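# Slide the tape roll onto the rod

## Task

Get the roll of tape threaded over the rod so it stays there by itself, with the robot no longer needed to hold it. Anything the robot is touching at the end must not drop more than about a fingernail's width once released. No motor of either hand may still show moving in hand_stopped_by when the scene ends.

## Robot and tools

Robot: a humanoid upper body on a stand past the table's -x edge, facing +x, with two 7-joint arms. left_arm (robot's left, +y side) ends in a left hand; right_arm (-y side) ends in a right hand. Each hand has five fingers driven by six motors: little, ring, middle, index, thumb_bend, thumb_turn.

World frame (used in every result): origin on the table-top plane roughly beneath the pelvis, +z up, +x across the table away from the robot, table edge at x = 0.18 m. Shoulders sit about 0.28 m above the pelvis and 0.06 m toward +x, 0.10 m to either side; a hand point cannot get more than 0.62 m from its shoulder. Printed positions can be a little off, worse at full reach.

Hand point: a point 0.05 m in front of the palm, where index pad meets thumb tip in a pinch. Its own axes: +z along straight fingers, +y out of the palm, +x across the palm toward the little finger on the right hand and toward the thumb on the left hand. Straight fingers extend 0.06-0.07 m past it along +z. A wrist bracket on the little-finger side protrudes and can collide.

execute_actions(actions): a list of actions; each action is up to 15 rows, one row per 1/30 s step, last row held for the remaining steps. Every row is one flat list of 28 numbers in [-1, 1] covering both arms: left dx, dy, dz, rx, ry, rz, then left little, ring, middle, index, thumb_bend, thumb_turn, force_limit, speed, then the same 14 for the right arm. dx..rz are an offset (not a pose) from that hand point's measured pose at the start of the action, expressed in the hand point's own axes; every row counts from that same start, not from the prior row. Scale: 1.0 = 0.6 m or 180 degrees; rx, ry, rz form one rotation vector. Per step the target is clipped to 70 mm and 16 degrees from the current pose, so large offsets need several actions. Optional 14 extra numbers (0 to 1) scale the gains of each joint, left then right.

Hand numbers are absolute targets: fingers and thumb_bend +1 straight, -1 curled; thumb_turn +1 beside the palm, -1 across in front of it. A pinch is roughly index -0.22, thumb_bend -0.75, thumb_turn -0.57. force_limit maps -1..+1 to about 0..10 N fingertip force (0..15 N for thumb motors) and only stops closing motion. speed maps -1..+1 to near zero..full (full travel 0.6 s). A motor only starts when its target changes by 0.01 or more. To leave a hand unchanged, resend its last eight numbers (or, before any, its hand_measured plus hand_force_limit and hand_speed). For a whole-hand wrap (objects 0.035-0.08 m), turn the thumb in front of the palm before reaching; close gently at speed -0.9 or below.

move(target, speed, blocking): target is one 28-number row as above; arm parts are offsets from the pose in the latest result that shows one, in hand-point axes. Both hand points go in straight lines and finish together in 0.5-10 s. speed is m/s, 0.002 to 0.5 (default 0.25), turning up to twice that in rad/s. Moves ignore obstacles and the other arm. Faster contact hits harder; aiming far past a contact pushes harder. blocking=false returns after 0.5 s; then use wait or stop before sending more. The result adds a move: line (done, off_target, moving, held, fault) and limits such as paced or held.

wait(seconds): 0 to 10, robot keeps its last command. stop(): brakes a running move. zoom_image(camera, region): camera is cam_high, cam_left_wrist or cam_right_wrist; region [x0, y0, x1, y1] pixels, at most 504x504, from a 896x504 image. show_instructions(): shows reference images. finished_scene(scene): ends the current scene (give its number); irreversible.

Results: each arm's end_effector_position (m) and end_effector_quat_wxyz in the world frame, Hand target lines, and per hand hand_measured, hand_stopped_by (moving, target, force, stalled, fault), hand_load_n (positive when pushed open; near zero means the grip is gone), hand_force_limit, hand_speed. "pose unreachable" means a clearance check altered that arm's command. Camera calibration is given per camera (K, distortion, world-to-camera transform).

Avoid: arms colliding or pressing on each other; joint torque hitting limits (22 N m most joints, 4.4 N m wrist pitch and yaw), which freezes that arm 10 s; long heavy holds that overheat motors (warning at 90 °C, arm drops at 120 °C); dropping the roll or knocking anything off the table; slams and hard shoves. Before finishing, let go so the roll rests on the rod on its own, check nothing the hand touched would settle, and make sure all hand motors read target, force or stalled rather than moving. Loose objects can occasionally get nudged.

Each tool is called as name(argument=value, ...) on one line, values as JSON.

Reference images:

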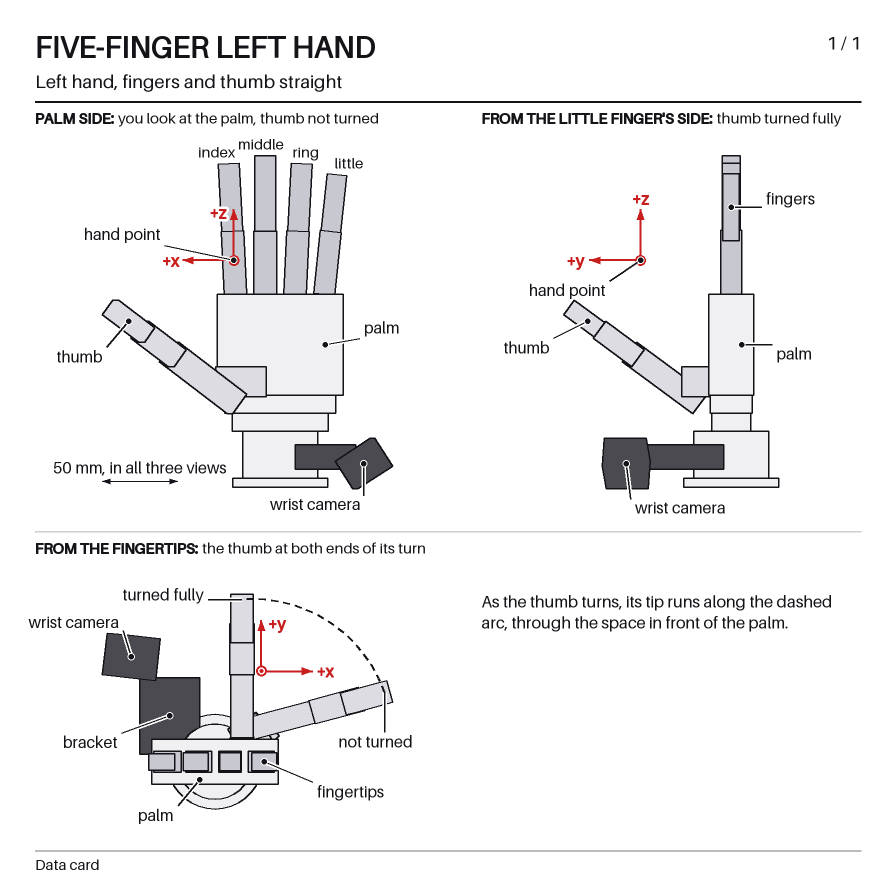

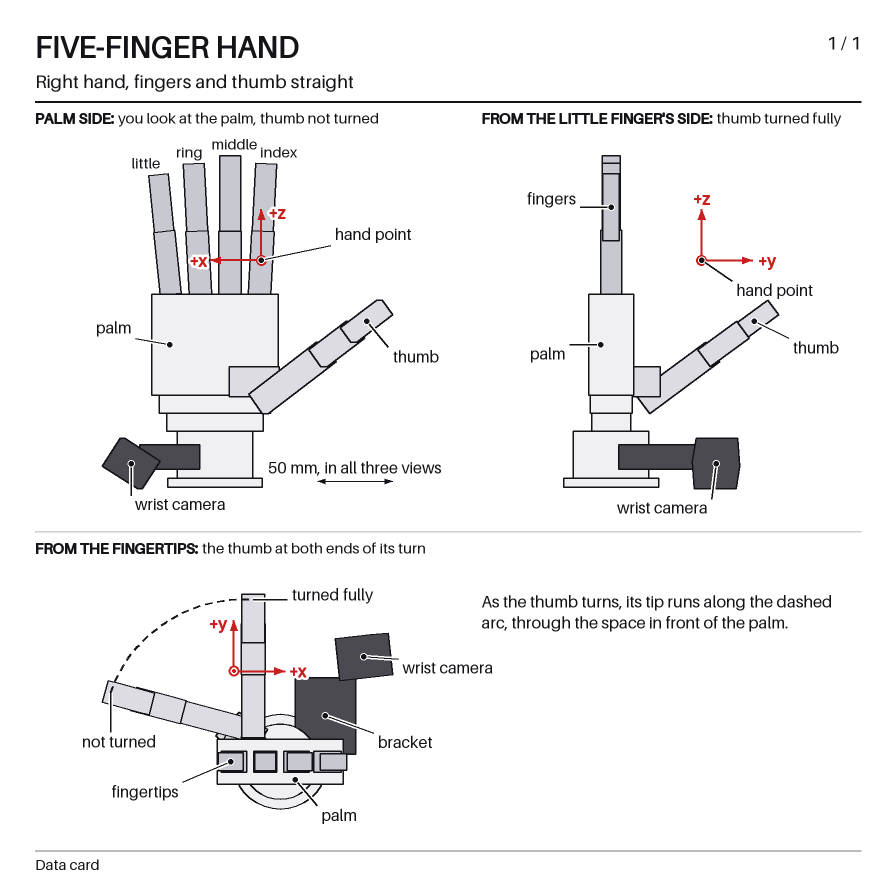

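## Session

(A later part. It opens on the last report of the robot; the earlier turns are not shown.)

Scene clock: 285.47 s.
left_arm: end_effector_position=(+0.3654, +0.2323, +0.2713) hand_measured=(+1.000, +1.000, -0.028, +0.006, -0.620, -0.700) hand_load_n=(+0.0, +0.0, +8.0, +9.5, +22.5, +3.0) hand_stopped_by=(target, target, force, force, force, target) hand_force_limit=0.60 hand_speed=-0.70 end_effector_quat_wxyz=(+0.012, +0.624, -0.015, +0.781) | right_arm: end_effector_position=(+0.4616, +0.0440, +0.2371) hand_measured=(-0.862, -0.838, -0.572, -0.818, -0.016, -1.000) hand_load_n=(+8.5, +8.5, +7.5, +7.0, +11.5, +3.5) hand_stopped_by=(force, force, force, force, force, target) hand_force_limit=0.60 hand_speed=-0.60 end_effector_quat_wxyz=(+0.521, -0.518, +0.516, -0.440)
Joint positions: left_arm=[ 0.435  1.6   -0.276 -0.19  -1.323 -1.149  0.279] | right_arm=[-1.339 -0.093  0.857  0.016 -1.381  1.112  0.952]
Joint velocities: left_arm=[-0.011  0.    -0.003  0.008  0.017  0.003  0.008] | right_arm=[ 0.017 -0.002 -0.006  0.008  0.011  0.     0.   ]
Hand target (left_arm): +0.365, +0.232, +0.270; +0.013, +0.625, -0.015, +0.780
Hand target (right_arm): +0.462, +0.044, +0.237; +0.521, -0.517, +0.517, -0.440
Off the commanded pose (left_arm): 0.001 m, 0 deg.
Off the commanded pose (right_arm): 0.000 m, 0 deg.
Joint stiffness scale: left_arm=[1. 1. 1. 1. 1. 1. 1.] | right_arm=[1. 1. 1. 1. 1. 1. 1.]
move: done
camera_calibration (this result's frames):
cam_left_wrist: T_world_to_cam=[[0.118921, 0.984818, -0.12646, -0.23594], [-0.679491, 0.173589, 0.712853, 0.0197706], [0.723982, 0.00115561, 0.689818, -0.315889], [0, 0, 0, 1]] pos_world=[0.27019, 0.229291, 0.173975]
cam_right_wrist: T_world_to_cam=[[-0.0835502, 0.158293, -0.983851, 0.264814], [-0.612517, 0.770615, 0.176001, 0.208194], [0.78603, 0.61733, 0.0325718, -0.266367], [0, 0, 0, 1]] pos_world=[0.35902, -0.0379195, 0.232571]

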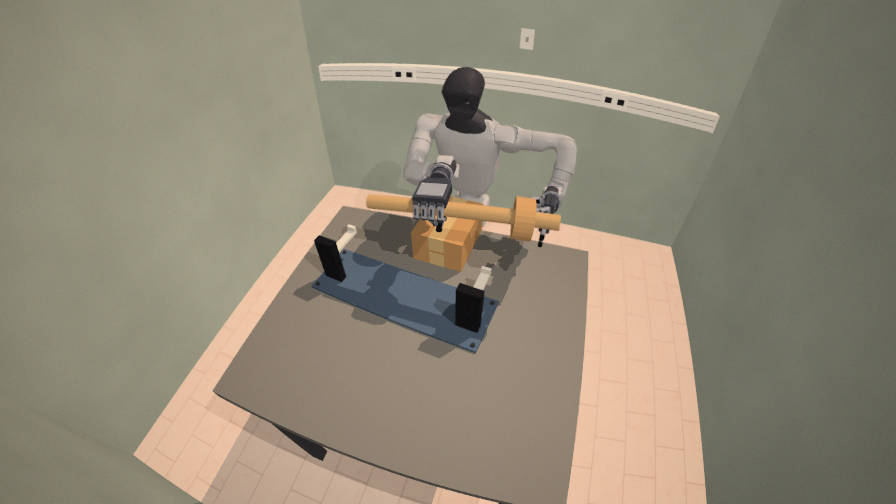

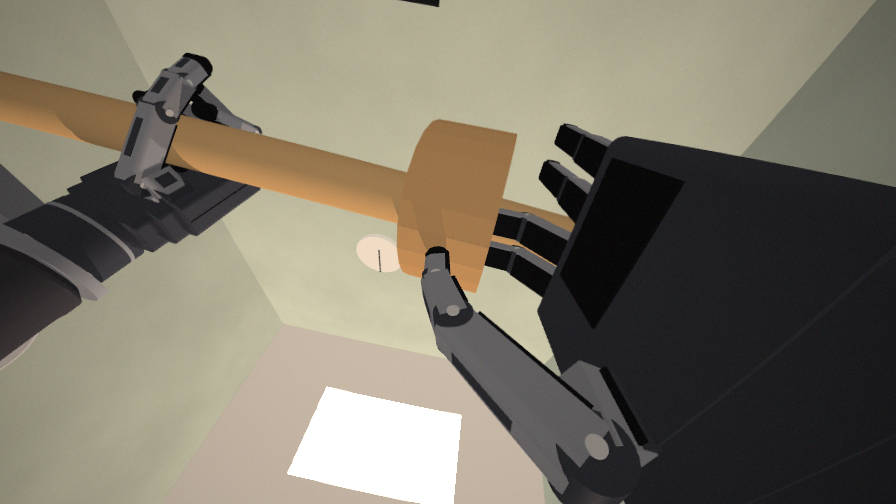

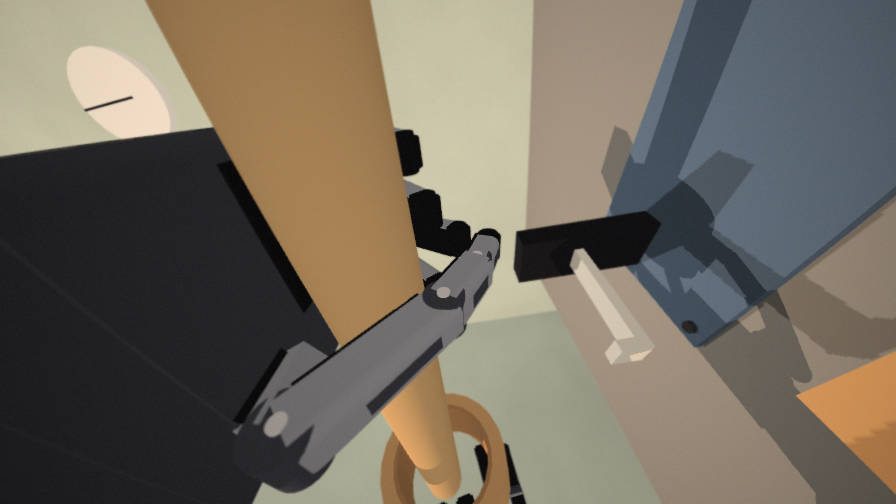

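move(target=[-0.018,0.085,0.006,0,0,0,1,1,-0.5,-0.5,-0.7,-0.7,0.6,-0.7, 0,0,0,0,0,0,-1,-1,-1,-1,-0.8,-1,0.6,-0.6], speed=0.03)

move(target=[0,0,0,0,0,0,1,1,0.12,0.15,0.3,-0.7,0.6,-0.7, 0,0,0,0,0,0,-1,-1,-1,-1,-0.8,-1,0.6,-0.6], speed=0.03)

Scene clock: 295.67 s.
left_arm: end_effector_position=(+0.3691, +0.1855, +0.2582) hand_measured=(+1.000, +1.000, -0.028, +0.006, -0.620, -0.700) hand_load_n=(+0.0, +0.0, +9.0, +9.0, +22.0, +2.5) hand_stopped_by=(target, target, force, force, force, target) hand_force_limit=0.60 hand_speed=-0.70 end_effector_quat_wxyz=(+0.007, +0.629, -0.011, +0.777) | right_arm: end_effector_position=(+0.4609, +0.0444, +0.2338) hand_measured=(-0.862, -0.838, -0.572, -0.818, -0.016, -1.000) hand_load_n=(+8.5, +8.5, +7.5, +7.0, +11.5, +3.5) hand_stopped_by=(force, force, force, force, force, target) hand_force_limit=0.60 hand_speed=-0.60 end_effector_quat_wxyz=(+0.518, -0.522, +0.516, -0.439)
Joint positions: left_arm=[ 0.243  1.464 -0.342 -0.353 -0.959 -0.894  0.629] | right_arm=[-1.334 -0.093  0.859  0.016 -1.381  1.106  0.956]
Joint velocities: left_arm=[-0.006  0.    -0.005  0.     0.012  0.002  0.001] | right_arm=[-0.002 -0.003  0.002  0.     0.005 -0.001  0.001]
Hand target (left_arm): +0.368, +0.183, +0.260; +0.011, +0.626, -0.013, +0.779
Hand target (right_arm): +0.462, +0.044, +0.237; +0.521, -0.518, +0.516, -0.440
Off the commanded pose (left_arm): 0.005 m, 1 deg.
Off the commanded pose (right_arm): 0.003 m, 1 deg.
Joint stiffness scale: left_arm=[1. 1. 1. 1. 1. 1. 1.] | right_arm=[1. 1. 1. 1. 1. 1. 1.]
move: off_target (left_arm)
camera_calibration (this result's frames):
cam_left_wrist: T_world_to_cam=[[0.103672, 0.986351, -0.127924, -0.186181], [-0.673372, 0.164262, 0.720825, 0.0372151], [0.731999, 0.0114109, 0.68121, -0.312123], [0, 0, 0, 1]] pos_world=[0.272835, 0.181088, 0.161979]
cam_right_wrist: T_world_to_cam=[[-0.0922579, 0.151693, -0.984113, 0.265824], [-0.613813, 0.769545, 0.176163, 0.208669], [0.784042, 0.620314, 0.0221148, -0.262692], [0, 0, 0, 1]] pos_world=[0.35857, -0.0379533, 0.23065]

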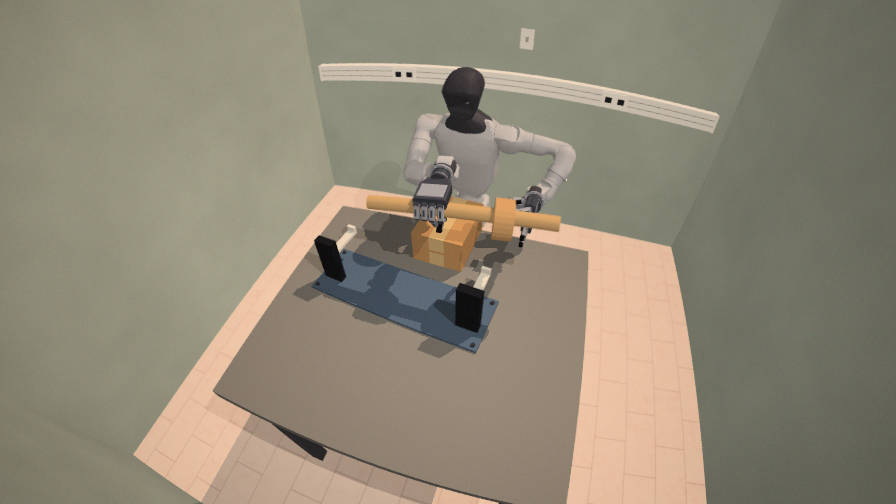

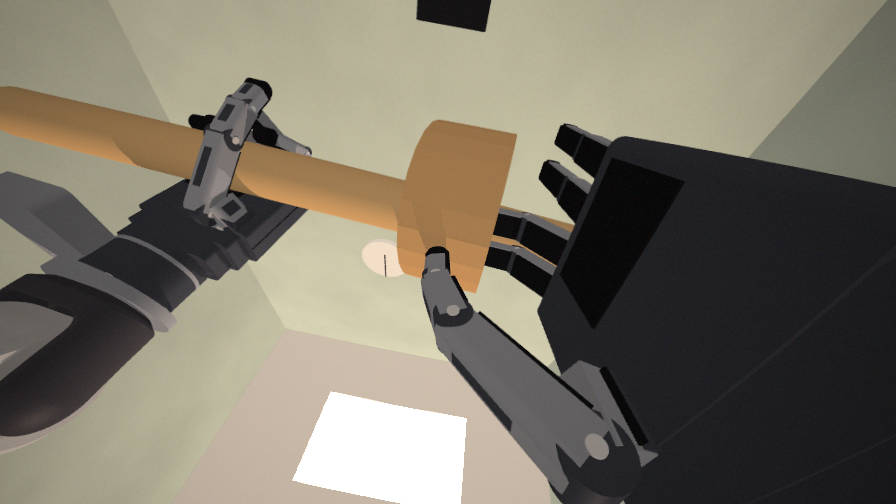

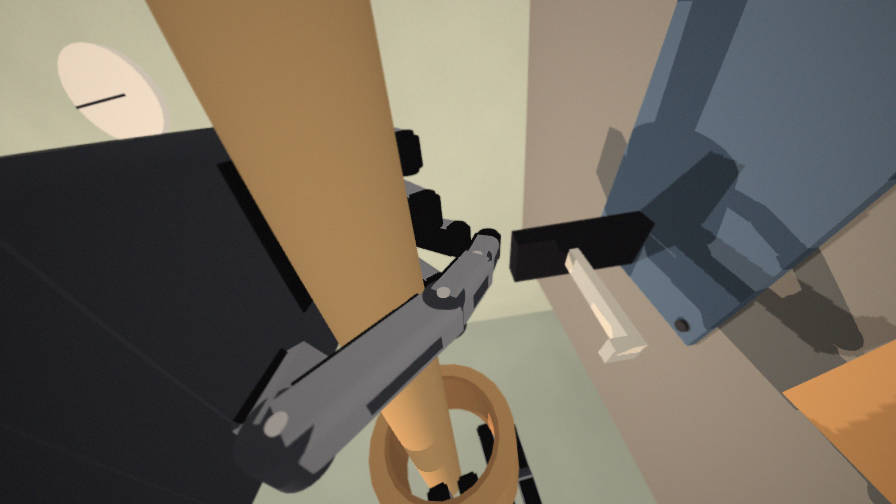

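Scene clock: 298.90 s.
left_arm: end_effector_position=(+0.3692, +0.1854, +0.2589) hand_measured=(+1.000, +1.000, +0.120, +0.150, +0.300, -0.700) hand_load_n=(+0.0, +0.0, +0.0, +0.0, +0.0, +0.0) hand_stopped_by=(target, target, target, target, target, target) hand_force_limit=0.60 hand_speed=-0.70 end_effector_quat_wxyz=(+0.007, +0.628, -0.011, +0.778) | right_arm: end_effector_position=(+0.4605, +0.0441, +0.2304) hand_measured=(-0.862, -0.838, -0.572, -0.818, -0.016, -1.000) hand_load_n=(+8.5, +8.5, +7.5, +7.5, +11.5, +3.5) hand_stopped_by=(force, force, force, force, force, target) hand_force_limit=0.60 hand_speed=-0.60 end_effector_quat_wxyz=(+0.514, -0.526, +0.517, -0.438)
Joint positions: left_arm=[ 0.242  1.464 -0.34  -0.353 -0.958 -0.895  0.629] | right_arm=[-1.328 -0.093  0.86   0.018 -1.381  1.103  0.959]
Joint velocities: left_arm=[ 0.006  0.    -0.005 -0.006  0.003  0.     0.   ] | right_arm=[ 0.     0.011  0.003  0.005 -0.003  0.     0.   ]
Hand target (left_arm): +0.369, +0.185, +0.258; +0.007, +0.629, -0.011, +0.777
Hand target (right_arm): +0.461, +0.044, +0.234; +0.518, -0.522, +0.516, -0.439
Off the commanded pose (left_arm): 0.001 m, 0 deg.
Off the commanded pose (right_arm): 0.003 m, 1 deg.
Joint stiffness scale: left_arm=[1. 1. 1. 1. 1. 1. 1.] | right_arm=[1. 1. 1. 1. 1. 1. 1.]
move: done
camera_calibration (this result's frames):
cam_left_wrist: T_world_to_cam=[[0.104311, 0.986283, -0.127925, -0.186247], [-0.674941, 0.164674, 0.719262, 0.0376735], [0.730462, 0.0113146, 0.68286, -0.312474], [0, 0, 0, 1]] pos_world=[0.273105, 0.181024, 0.162453]
cam_right_wrist: T_world_to_cam=[[-0.101091, 0.14685, -0.98398, 0.266717], [-0.6126, 0.770119, 0.17787, 0.208339], [0.783902, 0.620767, 0.0121086, -0.259802], [0, 0, 0, 1]] pos_world=[0.35825, -0.0383367, 0.228532]

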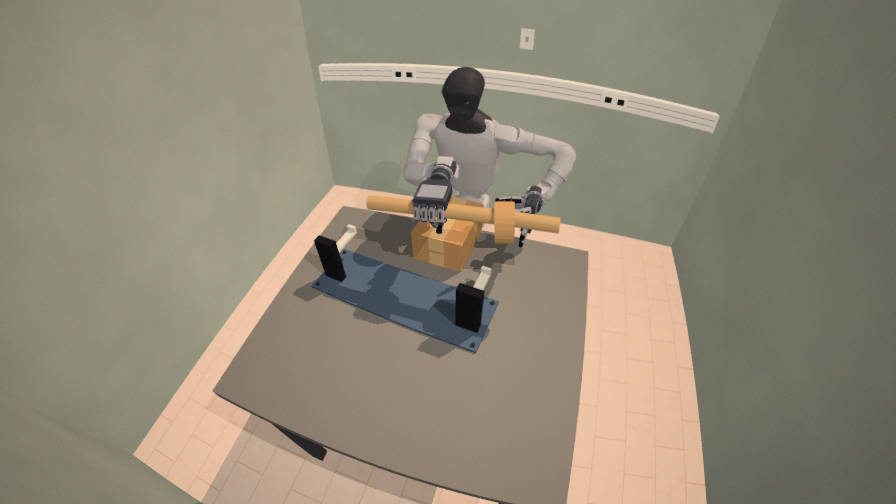

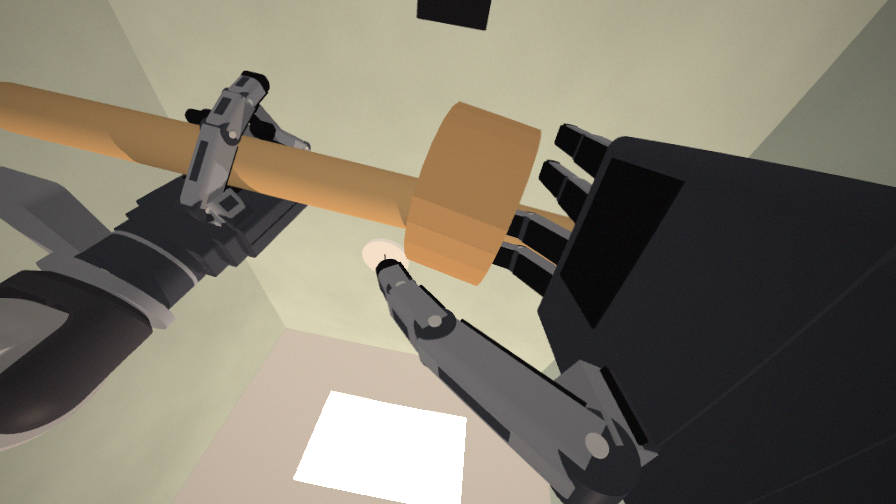

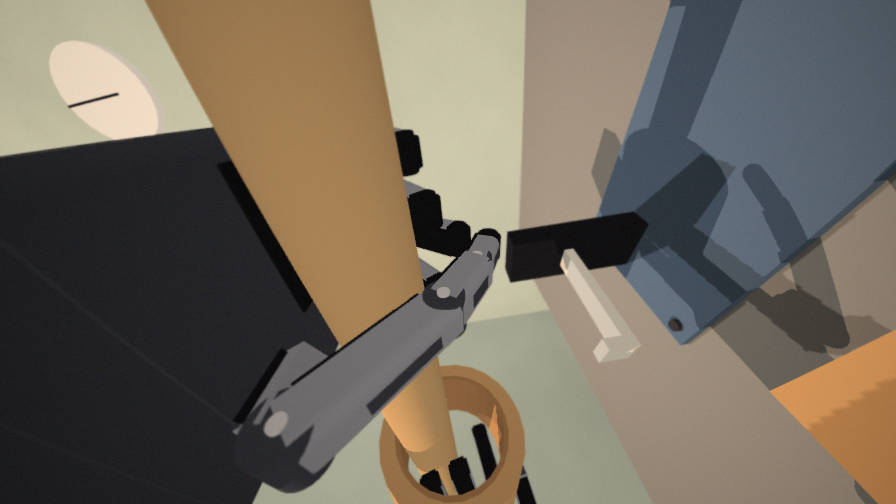

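Now withdraw: right along its +x (−y world), left along +y.

move(target=[0,-0.08,0,0,0,0,1,1,0.12,0.15,0.3,-0.7,0.6,-0.7, 0.08,-0.015,0,0,0,0,-1,-1,-1,-1,-0.8,-1,0.6,-0.6], speed=0.04)

Scene clock: 306.50 s.
left_arm: end_effector_position=(+0.3714, +0.2320, +0.2597) hand_measured=(+1.000, +1.000, +0.120, +0.150, +0.300, -0.700) hand_load_n=(+0.0, +0.0, +0.0, +0.0, +0.0, +0.0) hand_stopped_by=(target, target, target, target, target, target) hand_force_limit=0.60 hand_speed=-0.70 end_effector_quat_wxyz=(+0.008, +0.627, -0.011, +0.779) | right_arm: end_effector_position=(+0.4645, -0.0058, +0.2303) hand_measured=(-0.862, -0.838, -0.572, -0.818, -0.016, -1.000) hand_load_n=(+8.5, +8.5, +7.5, +7.5, +11.5, +3.5) hand_stopped_by=(force, force, force, force, force, target) hand_force_limit=0.60 hand_speed=-0.60 end_effector_quat_wxyz=(+0.507, -0.530, +0.519, -0.438)
Joint positions: left_arm=[ 0.326  1.514 -0.318 -0.154 -1.266 -1.064  0.285] | right_arm=[-1.239 -0.295  0.762 -0.159 -1.304  0.994  0.974]
Joint velocities: left_arm=[ 0.009  0.002  0.005  0.003 -0.005  0.    -0.004] | right_arm=[-0.005  0.005  0.     0.     0.    -0.01   0.   ]
Hand target (left_arm): +0.372, +0.233, +0.261; +0.007, +0.626, -0.011, +0.779
Hand target (right_arm): +0.465, -0.005, +0.237; +0.516, -0.524, +0.517, -0.438
Off the commanded pose (left_arm): 0.002 m, 0 deg.
Off the commanded pose (right_arm): 0.006 m, 1 deg.
Joint stiffness scale: left_arm=[1. 1. 1. 1. 1. 1. 1.] | right_arm=[1. 1. 1. 1. 1. 1. 1.]
move: off_target (right_arm)
camera_calibration (this result's frames):
cam_left_wrist: T_world_to_cam=[[0.107462, 0.985968, -0.127743, -0.233455], [-0.675826, 0.16668, 0.717967, 0.0311439], [0.729185, 0.00917746, 0.684255, -0.314556], [0, 0, 0, 1]] pos_world=[0.275505, 0.227875, 0.163054]
cam_right_wrist: T_world_to_cam=[[-0.113629, 0.136637, -0.984083, 0.280167], [-0.607976, 0.773827, 0.177645, 0.247095], [0.785782, 0.618484, -0.00485748, -0.228946], [0, 0, 0, 1]] pos_world=[0.361965, -0.0878905, 0.2307]

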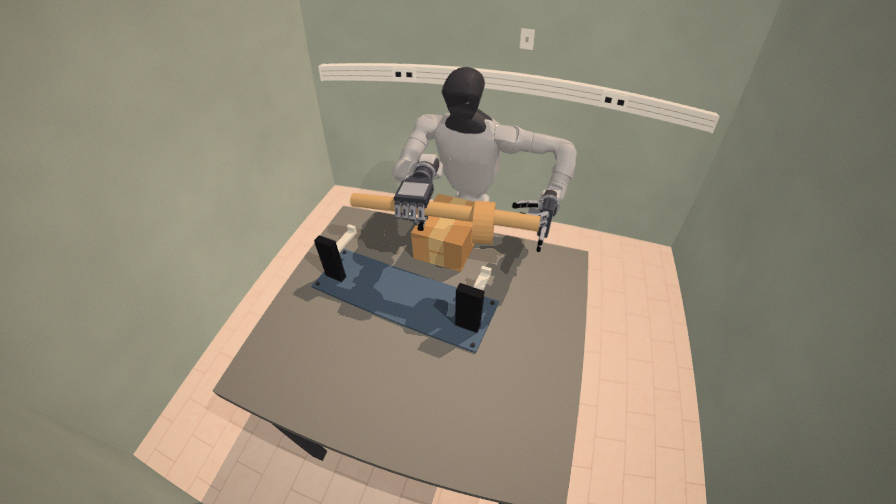

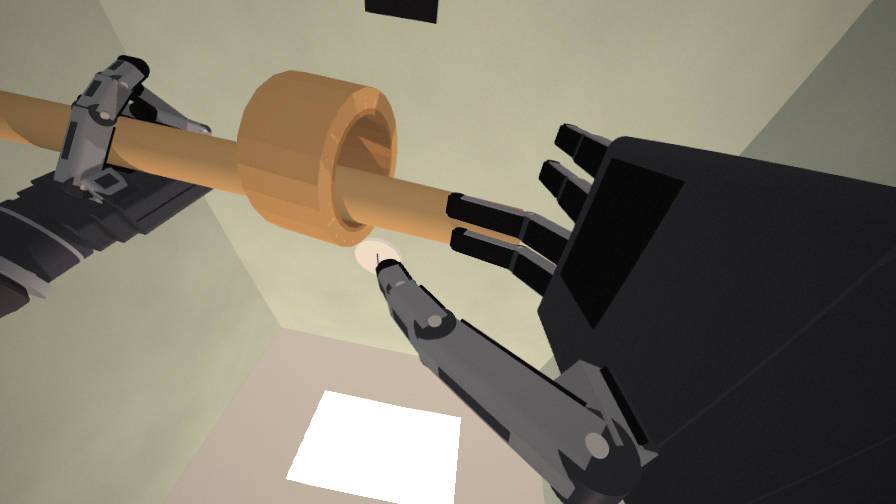

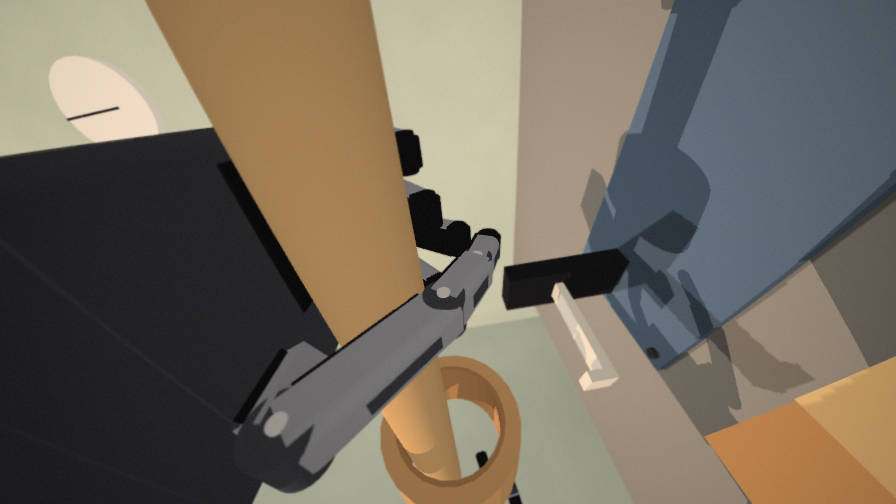

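move(target=[0,-0.06,-0.12,0,0,0,1,1,0.12,0.15,0.3,-0.7,0.6,-0.7, 0.168,0.056,0.0895,0.015,0.0525,-0.012,-1,-1,-1,-1,-0.8,-1,0.6,-0.6], speed=0.08)

zoom_image(camera="cam_high", region=[300, 170, 520, 330])

Scene clock: 319.47 s.
left_arm: end_effector_position=(+0.3033, +0.2697, +0.2446) hand_measured=(+1.000, +1.000, +0.120, +0.150, +0.300, -0.700) hand_load_n=(+0.0, +0.0, +0.0, +0.0, +0.0, +0.0) hand_stopped_by=(target, target, target, target, target, target) hand_force_limit=0.60 hand_speed=-0.70 end_effector_quat_wxyz=(+0.008, +0.626, -0.018, +0.780) | right_arm: end_effector_position=(+0.5209, -0.1021, +0.1789) hand_measured=(-0.862, -0.838, -0.572, -0.818, -0.016, -1.000) hand_load_n=(+8.5, +8.5, +7.5, +7.5, +11.5, +3.5) hand_stopped_by=(force, force, force, force, force, target) hand_force_limit=0.60 hand_speed=-0.60 end_effector_quat_wxyz=(+0.463, -0.492, +0.546, -0.496)
Joint positions: left_arm=[ 0.514  1.59  -0.636 -0.075 -1.653 -1.591 -0.128] | right_arm=[-1.08  -0.39   0.577  0.124 -1.094  0.759  0.534]
Joint velocities: left_arm=[ 0.002  0.018  0.006  0.006 -0.051  0.    -0.062] | right_arm=[ 0.005  0.    -0.003 -0.002  0.002 -0.01   0.   ]
Hand target (left_arm): +0.303, +0.270, +0.245; +0.008, +0.626, -0.018, +0.779
Hand target (right_arm): +0.522, -0.100, +0.187; +0.472, -0.485, +0.543, -0.497
Off the commanded pose (left_arm): 0.001 m, 1 deg.
Off the commanded pose (right_arm): 0.007 m, 1 deg.
Joint stiffness scale: left_arm=[1. 1. 1. 1. 1. 1. 1.] | right_arm=[1. 1. 1. 1. 1. 1. 1.]
joint sent to its limit (left arm) — the command would take joint 1 (shoulder pitch) past its upper limit, so that joint was sent only as far as its limit.
move: off_target (right_arm)
camera_calibration (this result's frames):
cam_left_wrist: T_world_to_cam=[[0.11654, 0.986272, -0.116989, -0.270678], [-0.67671, 0.165071, 0.717507, -0.00949841], [0.726968, -0.00445092, 0.686657, -0.251164], [0, 0, 0, 1]] pos_world=[0.207705, 0.267412, 0.147612]
cam_right_wrist: T_world_to_cam=[[-0.071529, 0.106218, -0.991767, 0.225425], [-0.474395, 0.87103, 0.127501, 0.314341], [0.877401, 0.479609, -0.0119147, -0.274607], [0, 0, 0, 1]] pos_world=[0.406187, -0.166041, 0.180218]

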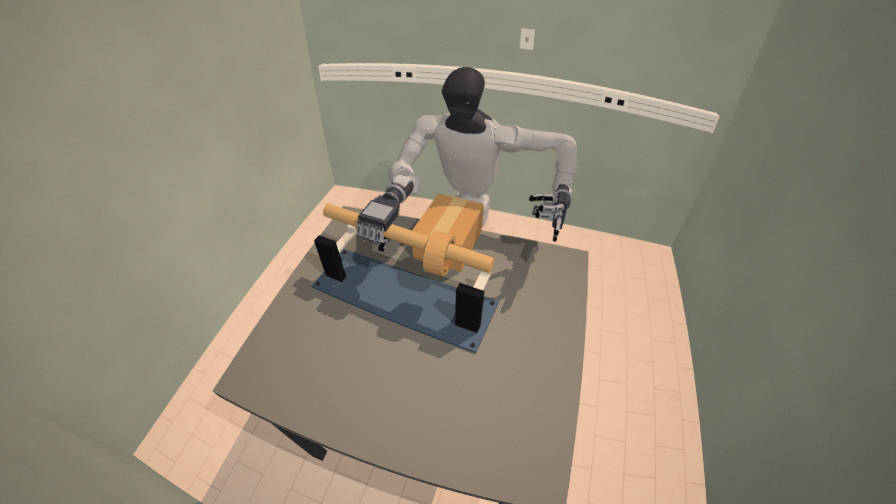

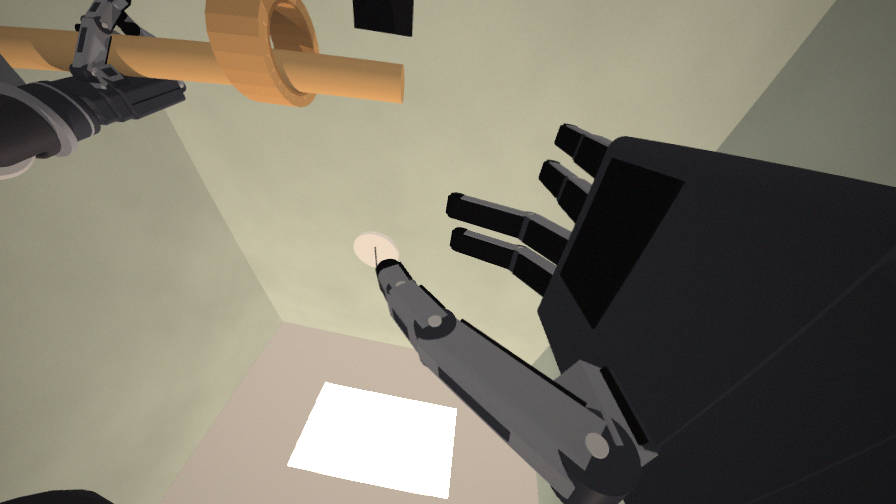

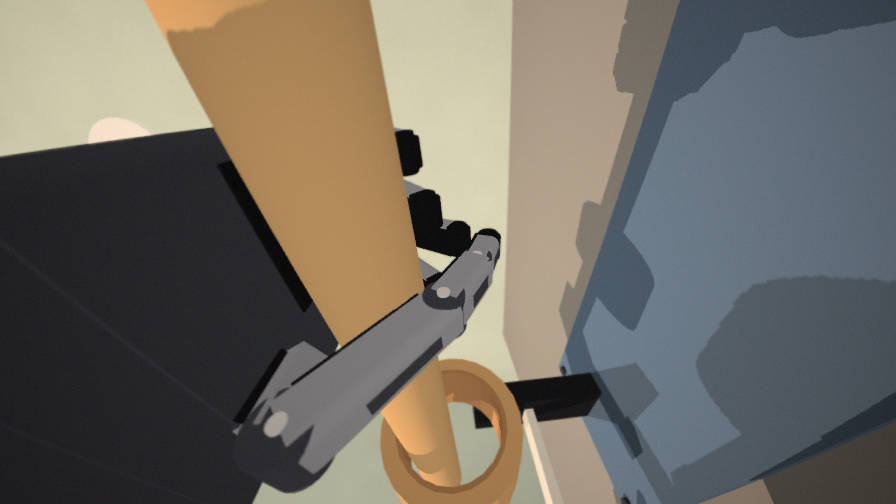

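Region (300, 170, 520, 330) of cam_high's 896x504 image, scaled by 2.291, with more detail than that image has; it fills the top 367 rows of this view, and the rest is white.

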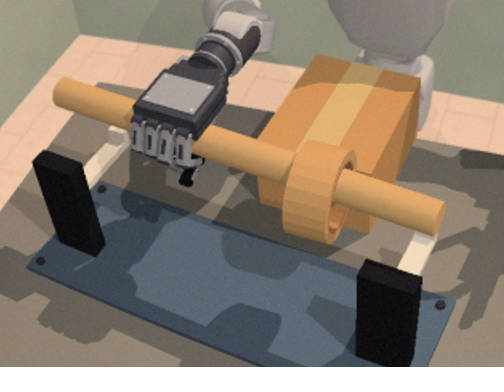

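move(target=[0,0,0,0,0,0,1,1,0.12,0.15,0.3,-0.7,0.6,-0.7, -0.005,0.112,0.008,0,0,0,-1,-1,-1,-1,-0.8,-1,0.6,-0.6], speed=0.04)

zoom_image(camera="cam_high", region=[300, 170, 520, 330])

Scene clock: 328.40 s.
left_arm: end_effector_position=(+0.3033, +0.2697, +0.2446) hand_measured=(+1.000, +1.000, +0.120, +0.150, +0.300, -0.700) hand_load_n=(+0.0, +0.0, +0.0, +0.0, +0.0, +0.0) hand_stopped_by=(target, target, target, target, target, target) hand_force_limit=0.60 hand_speed=-0.70 end_effector_quat_wxyz=(+0.008, +0.626, -0.018, +0.780) | right_arm: end_effector_position=(+0.5202, -0.1025, +0.1039) hand_measured=(-0.862, -0.838, -0.572, -0.818, -0.016, -1.000) hand_load_n=(+8.5, +8.5, +7.5, +7.5, +11.5, +3.5) hand_stopped_by=(force, force, force, force, force, target) hand_force_limit=0.60 hand_speed=-0.60 end_effector_quat_wxyz=(-0.454, +0.495, -0.551, +0.494)
Joint positions: left_arm=[ 0.514  1.59  -0.636 -0.075 -1.656 -1.591 -0.131] | right_arm=[-0.939 -0.284  0.568  0.324 -1.052  0.673  0.233]
Joint velocities: left_arm=[ 0.003  0.006  0.002 -0.003 -0.003  0.     0.   ] | right_arm=[ 0.    -0.011 -0.015  0.     0.006 -0.002  0.   ]
Hand target (left_arm): +0.303, +0.270, +0.245; +0.008, +0.626, -0.018, +0.780
Hand target (right_arm): +0.523, -0.099, +0.112; +0.464, -0.489, +0.548, -0.495
Off the commanded pose (left_arm): 0.000 m, 0 deg.
Off the commanded pose (right_arm): 0.009 m, 1 deg.
Joint stiffness scale: left_arm=[1. 1. 1. 1. 1. 1. 1.] | right_arm=[1. 1. 1. 1. 1. 1. 1.]
move: off_target (right_arm)
camera_calibration (this result's frames):
cam_left_wrist: T_world_to_cam=[[0.116851, 0.986196, -0.117321, -0.270697], [-0.676611, 0.165525, 0.717495, -0.00967553], [0.72701, -0.00445886, 0.686613, -0.251154], [0, 0, 0, 1]] pos_world=[0.207676, 0.267442, 0.147629]
cam_right_wrist: T_world_to_cam=[[-0.0893708, 0.103686, -0.990587, 0.159917], [-0.463788, 0.875827, 0.133517, 0.3183], [0.881427, 0.471355, -0.0301851, -0.275711], [0, 0, 0, 1]] pos_world=[0.404934, -0.165399, 0.107591]

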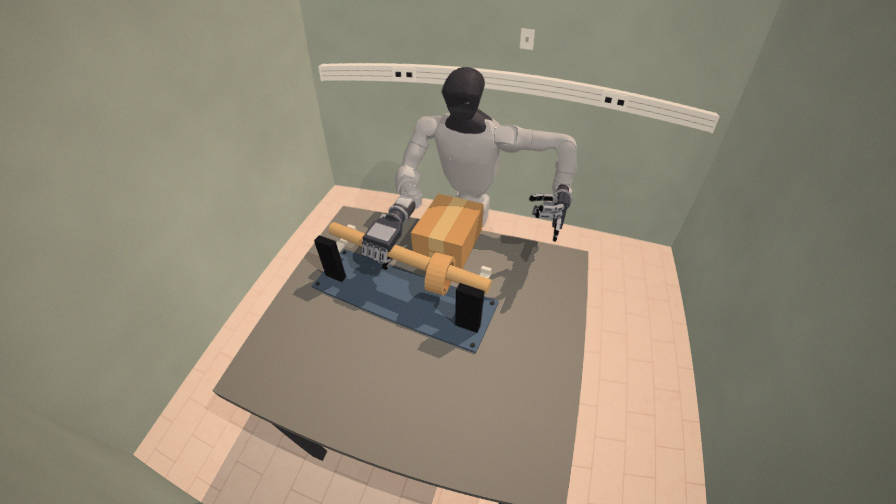

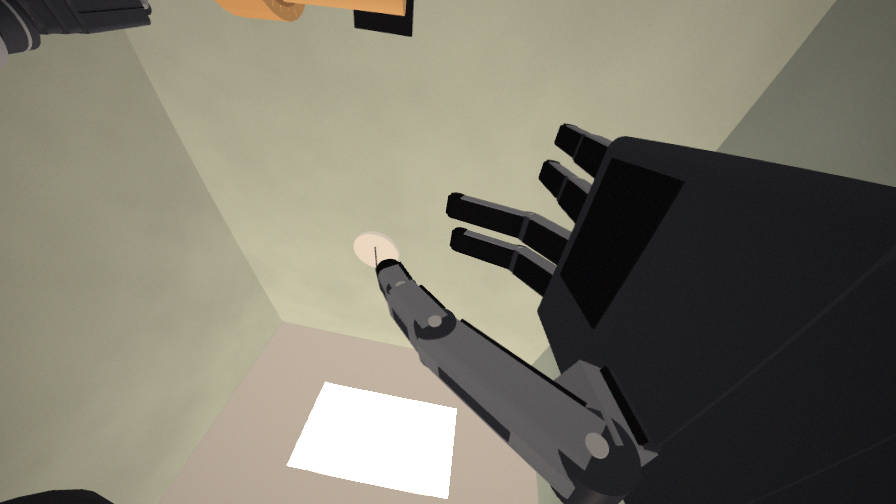

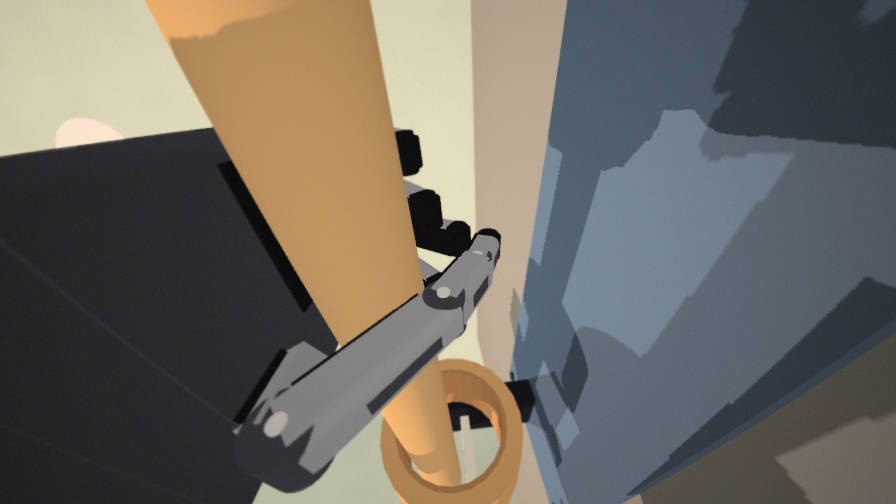

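Region (300, 170, 520, 330) of cam_high's 896x504 image, scaled by 2.291, with more detail than that image has; it fills the top 367 rows of this view, and the rest is white.

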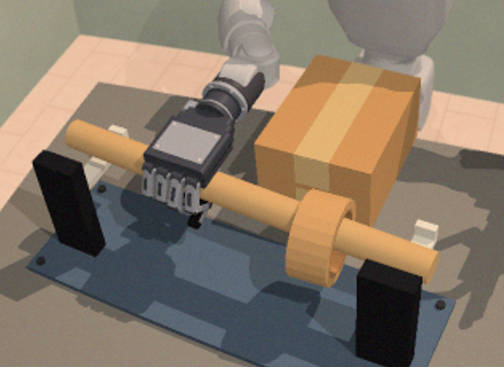

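move(target=[0,0,0,0,0,0,1,1,0.12,0.15,0.3,-0.7,0.6,-0.7, -0.01,0.016,0.004,0,-0.016,0,-1,-1,-1,-1,-0.8,-1,0.6,-0.6], speed=0.02)

zoom_image(camera="cam_high", region=[300, 170, 520, 330])

Scene clock: 336.17 s.
left_arm: end_effector_position=(+0.3033, +0.2697, +0.2446) hand_measured=(+1.000, +1.000, +0.120, +0.150, +0.300, -0.700) hand_load_n=(+0.0, +0.0, +0.0, +0.0, +0.0, +0.0) hand_stopped_by=(target, target, target, target, target, target) hand_force_limit=0.60 hand_speed=-0.70 end_effector_quat_wxyz=(+0.008, +0.626, -0.018, +0.780) | right_arm: end_effector_position=(+0.5229, -0.1005, +0.0955) hand_measured=(-0.862, -0.838, -0.572, -0.818, -0.016, -1.000) hand_load_n=(+7.5, +8.0, +7.5, +7.5, +11.5, +4.0) hand_stopped_by=(force, force, force, force, force, target) hand_force_limit=0.60 hand_speed=-0.60 end_effector_quat_wxyz=(+0.466, -0.501, +0.545, -0.484)
Joint positions: left_arm=[ 0.514  1.59  -0.636 -0.075 -1.656 -1.591 -0.131] | right_arm=[-0.932 -0.286  0.548  0.378 -1.01   0.595  0.166]
Joint velocities: left_arm=[-0.008 -0.003 -0.003  0.    -0.008  0.     0.   ] | right_arm=[-0.005 -0.002  0.006 -0.006  0.     0.    -0.001]
Hand target (left_arm): +0.303, +0.270, +0.245; +0.008, +0.626, -0.018, +0.780
Hand target (right_arm): +0.522, -0.097, +0.094; +0.468, -0.507, +0.540, -0.482
Off the commanded pose (left_arm): 0.000 m, 0 deg.
Off the commanded pose (right_arm): 0.004 m, 1 deg.
Joint stiffness scale: left_arm=[1. 1. 1. 1. 1. 1. 1.] | right_arm=[1. 1. 1. 1. 1. 1. 1.]
move: off_target (right_arm)
camera_calibration (this result's frames):
cam_left_wrist: T_world_to_cam=[[0.11685, 0.986196, -0.117321, -0.270697], [-0.676611, 0.165525, 0.717495, -0.00967555], [0.72701, -0.00445873, 0.686613, -0.251154], [0, 0, 0, 1]] pos_world=[0.207676, 0.267441, 0.147629]
cam_right_wrist: T_world_to_cam=[[-0.0894974, 0.112523, -0.98961, 0.15249], [-0.492781, 0.85846, 0.142176, 0.331519], [0.865539, 0.500385, -0.0213808, -0.268906], [0, 0, 0, 1]] pos_world=[0.409762, -0.167198, 0.0980218]

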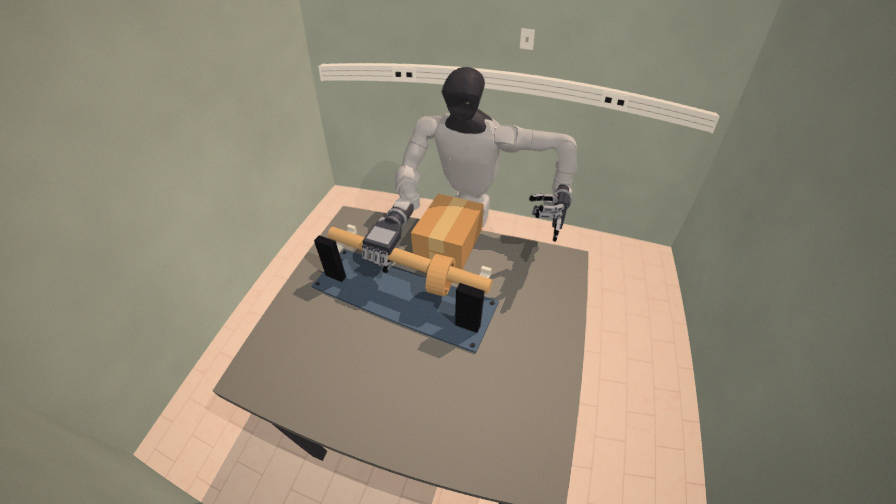

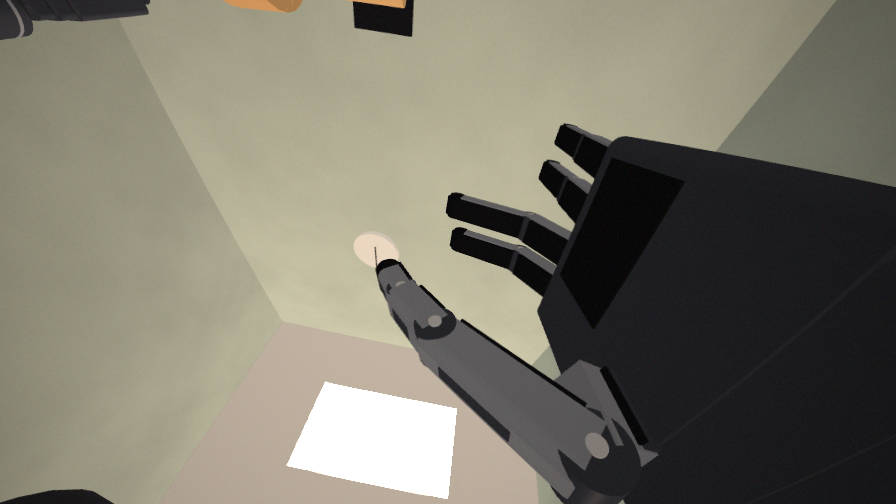

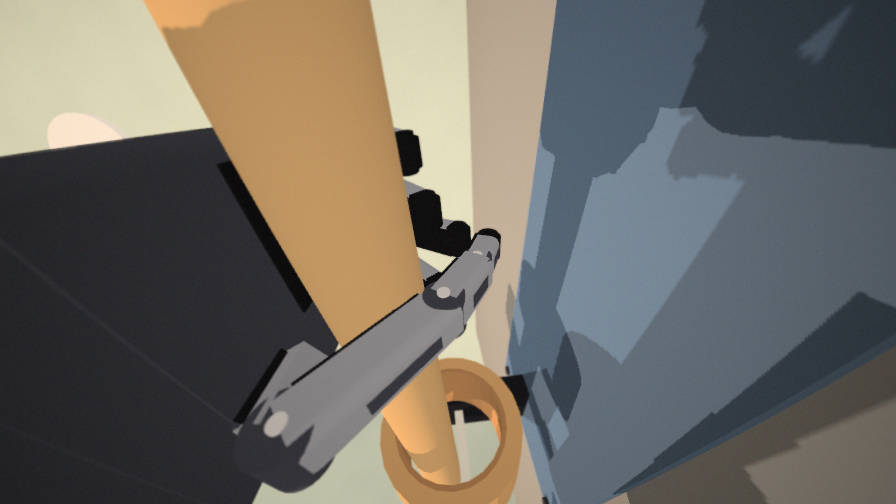

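Region (300, 170, 520, 330) of cam_high's 896x504 image, scaled by 2.291, with more detail than that image has; it fills the top 367 rows of this view, and the rest is white.

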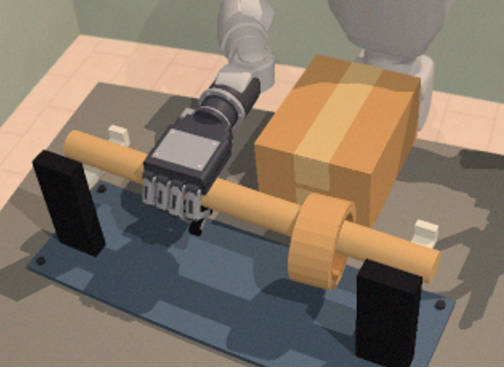

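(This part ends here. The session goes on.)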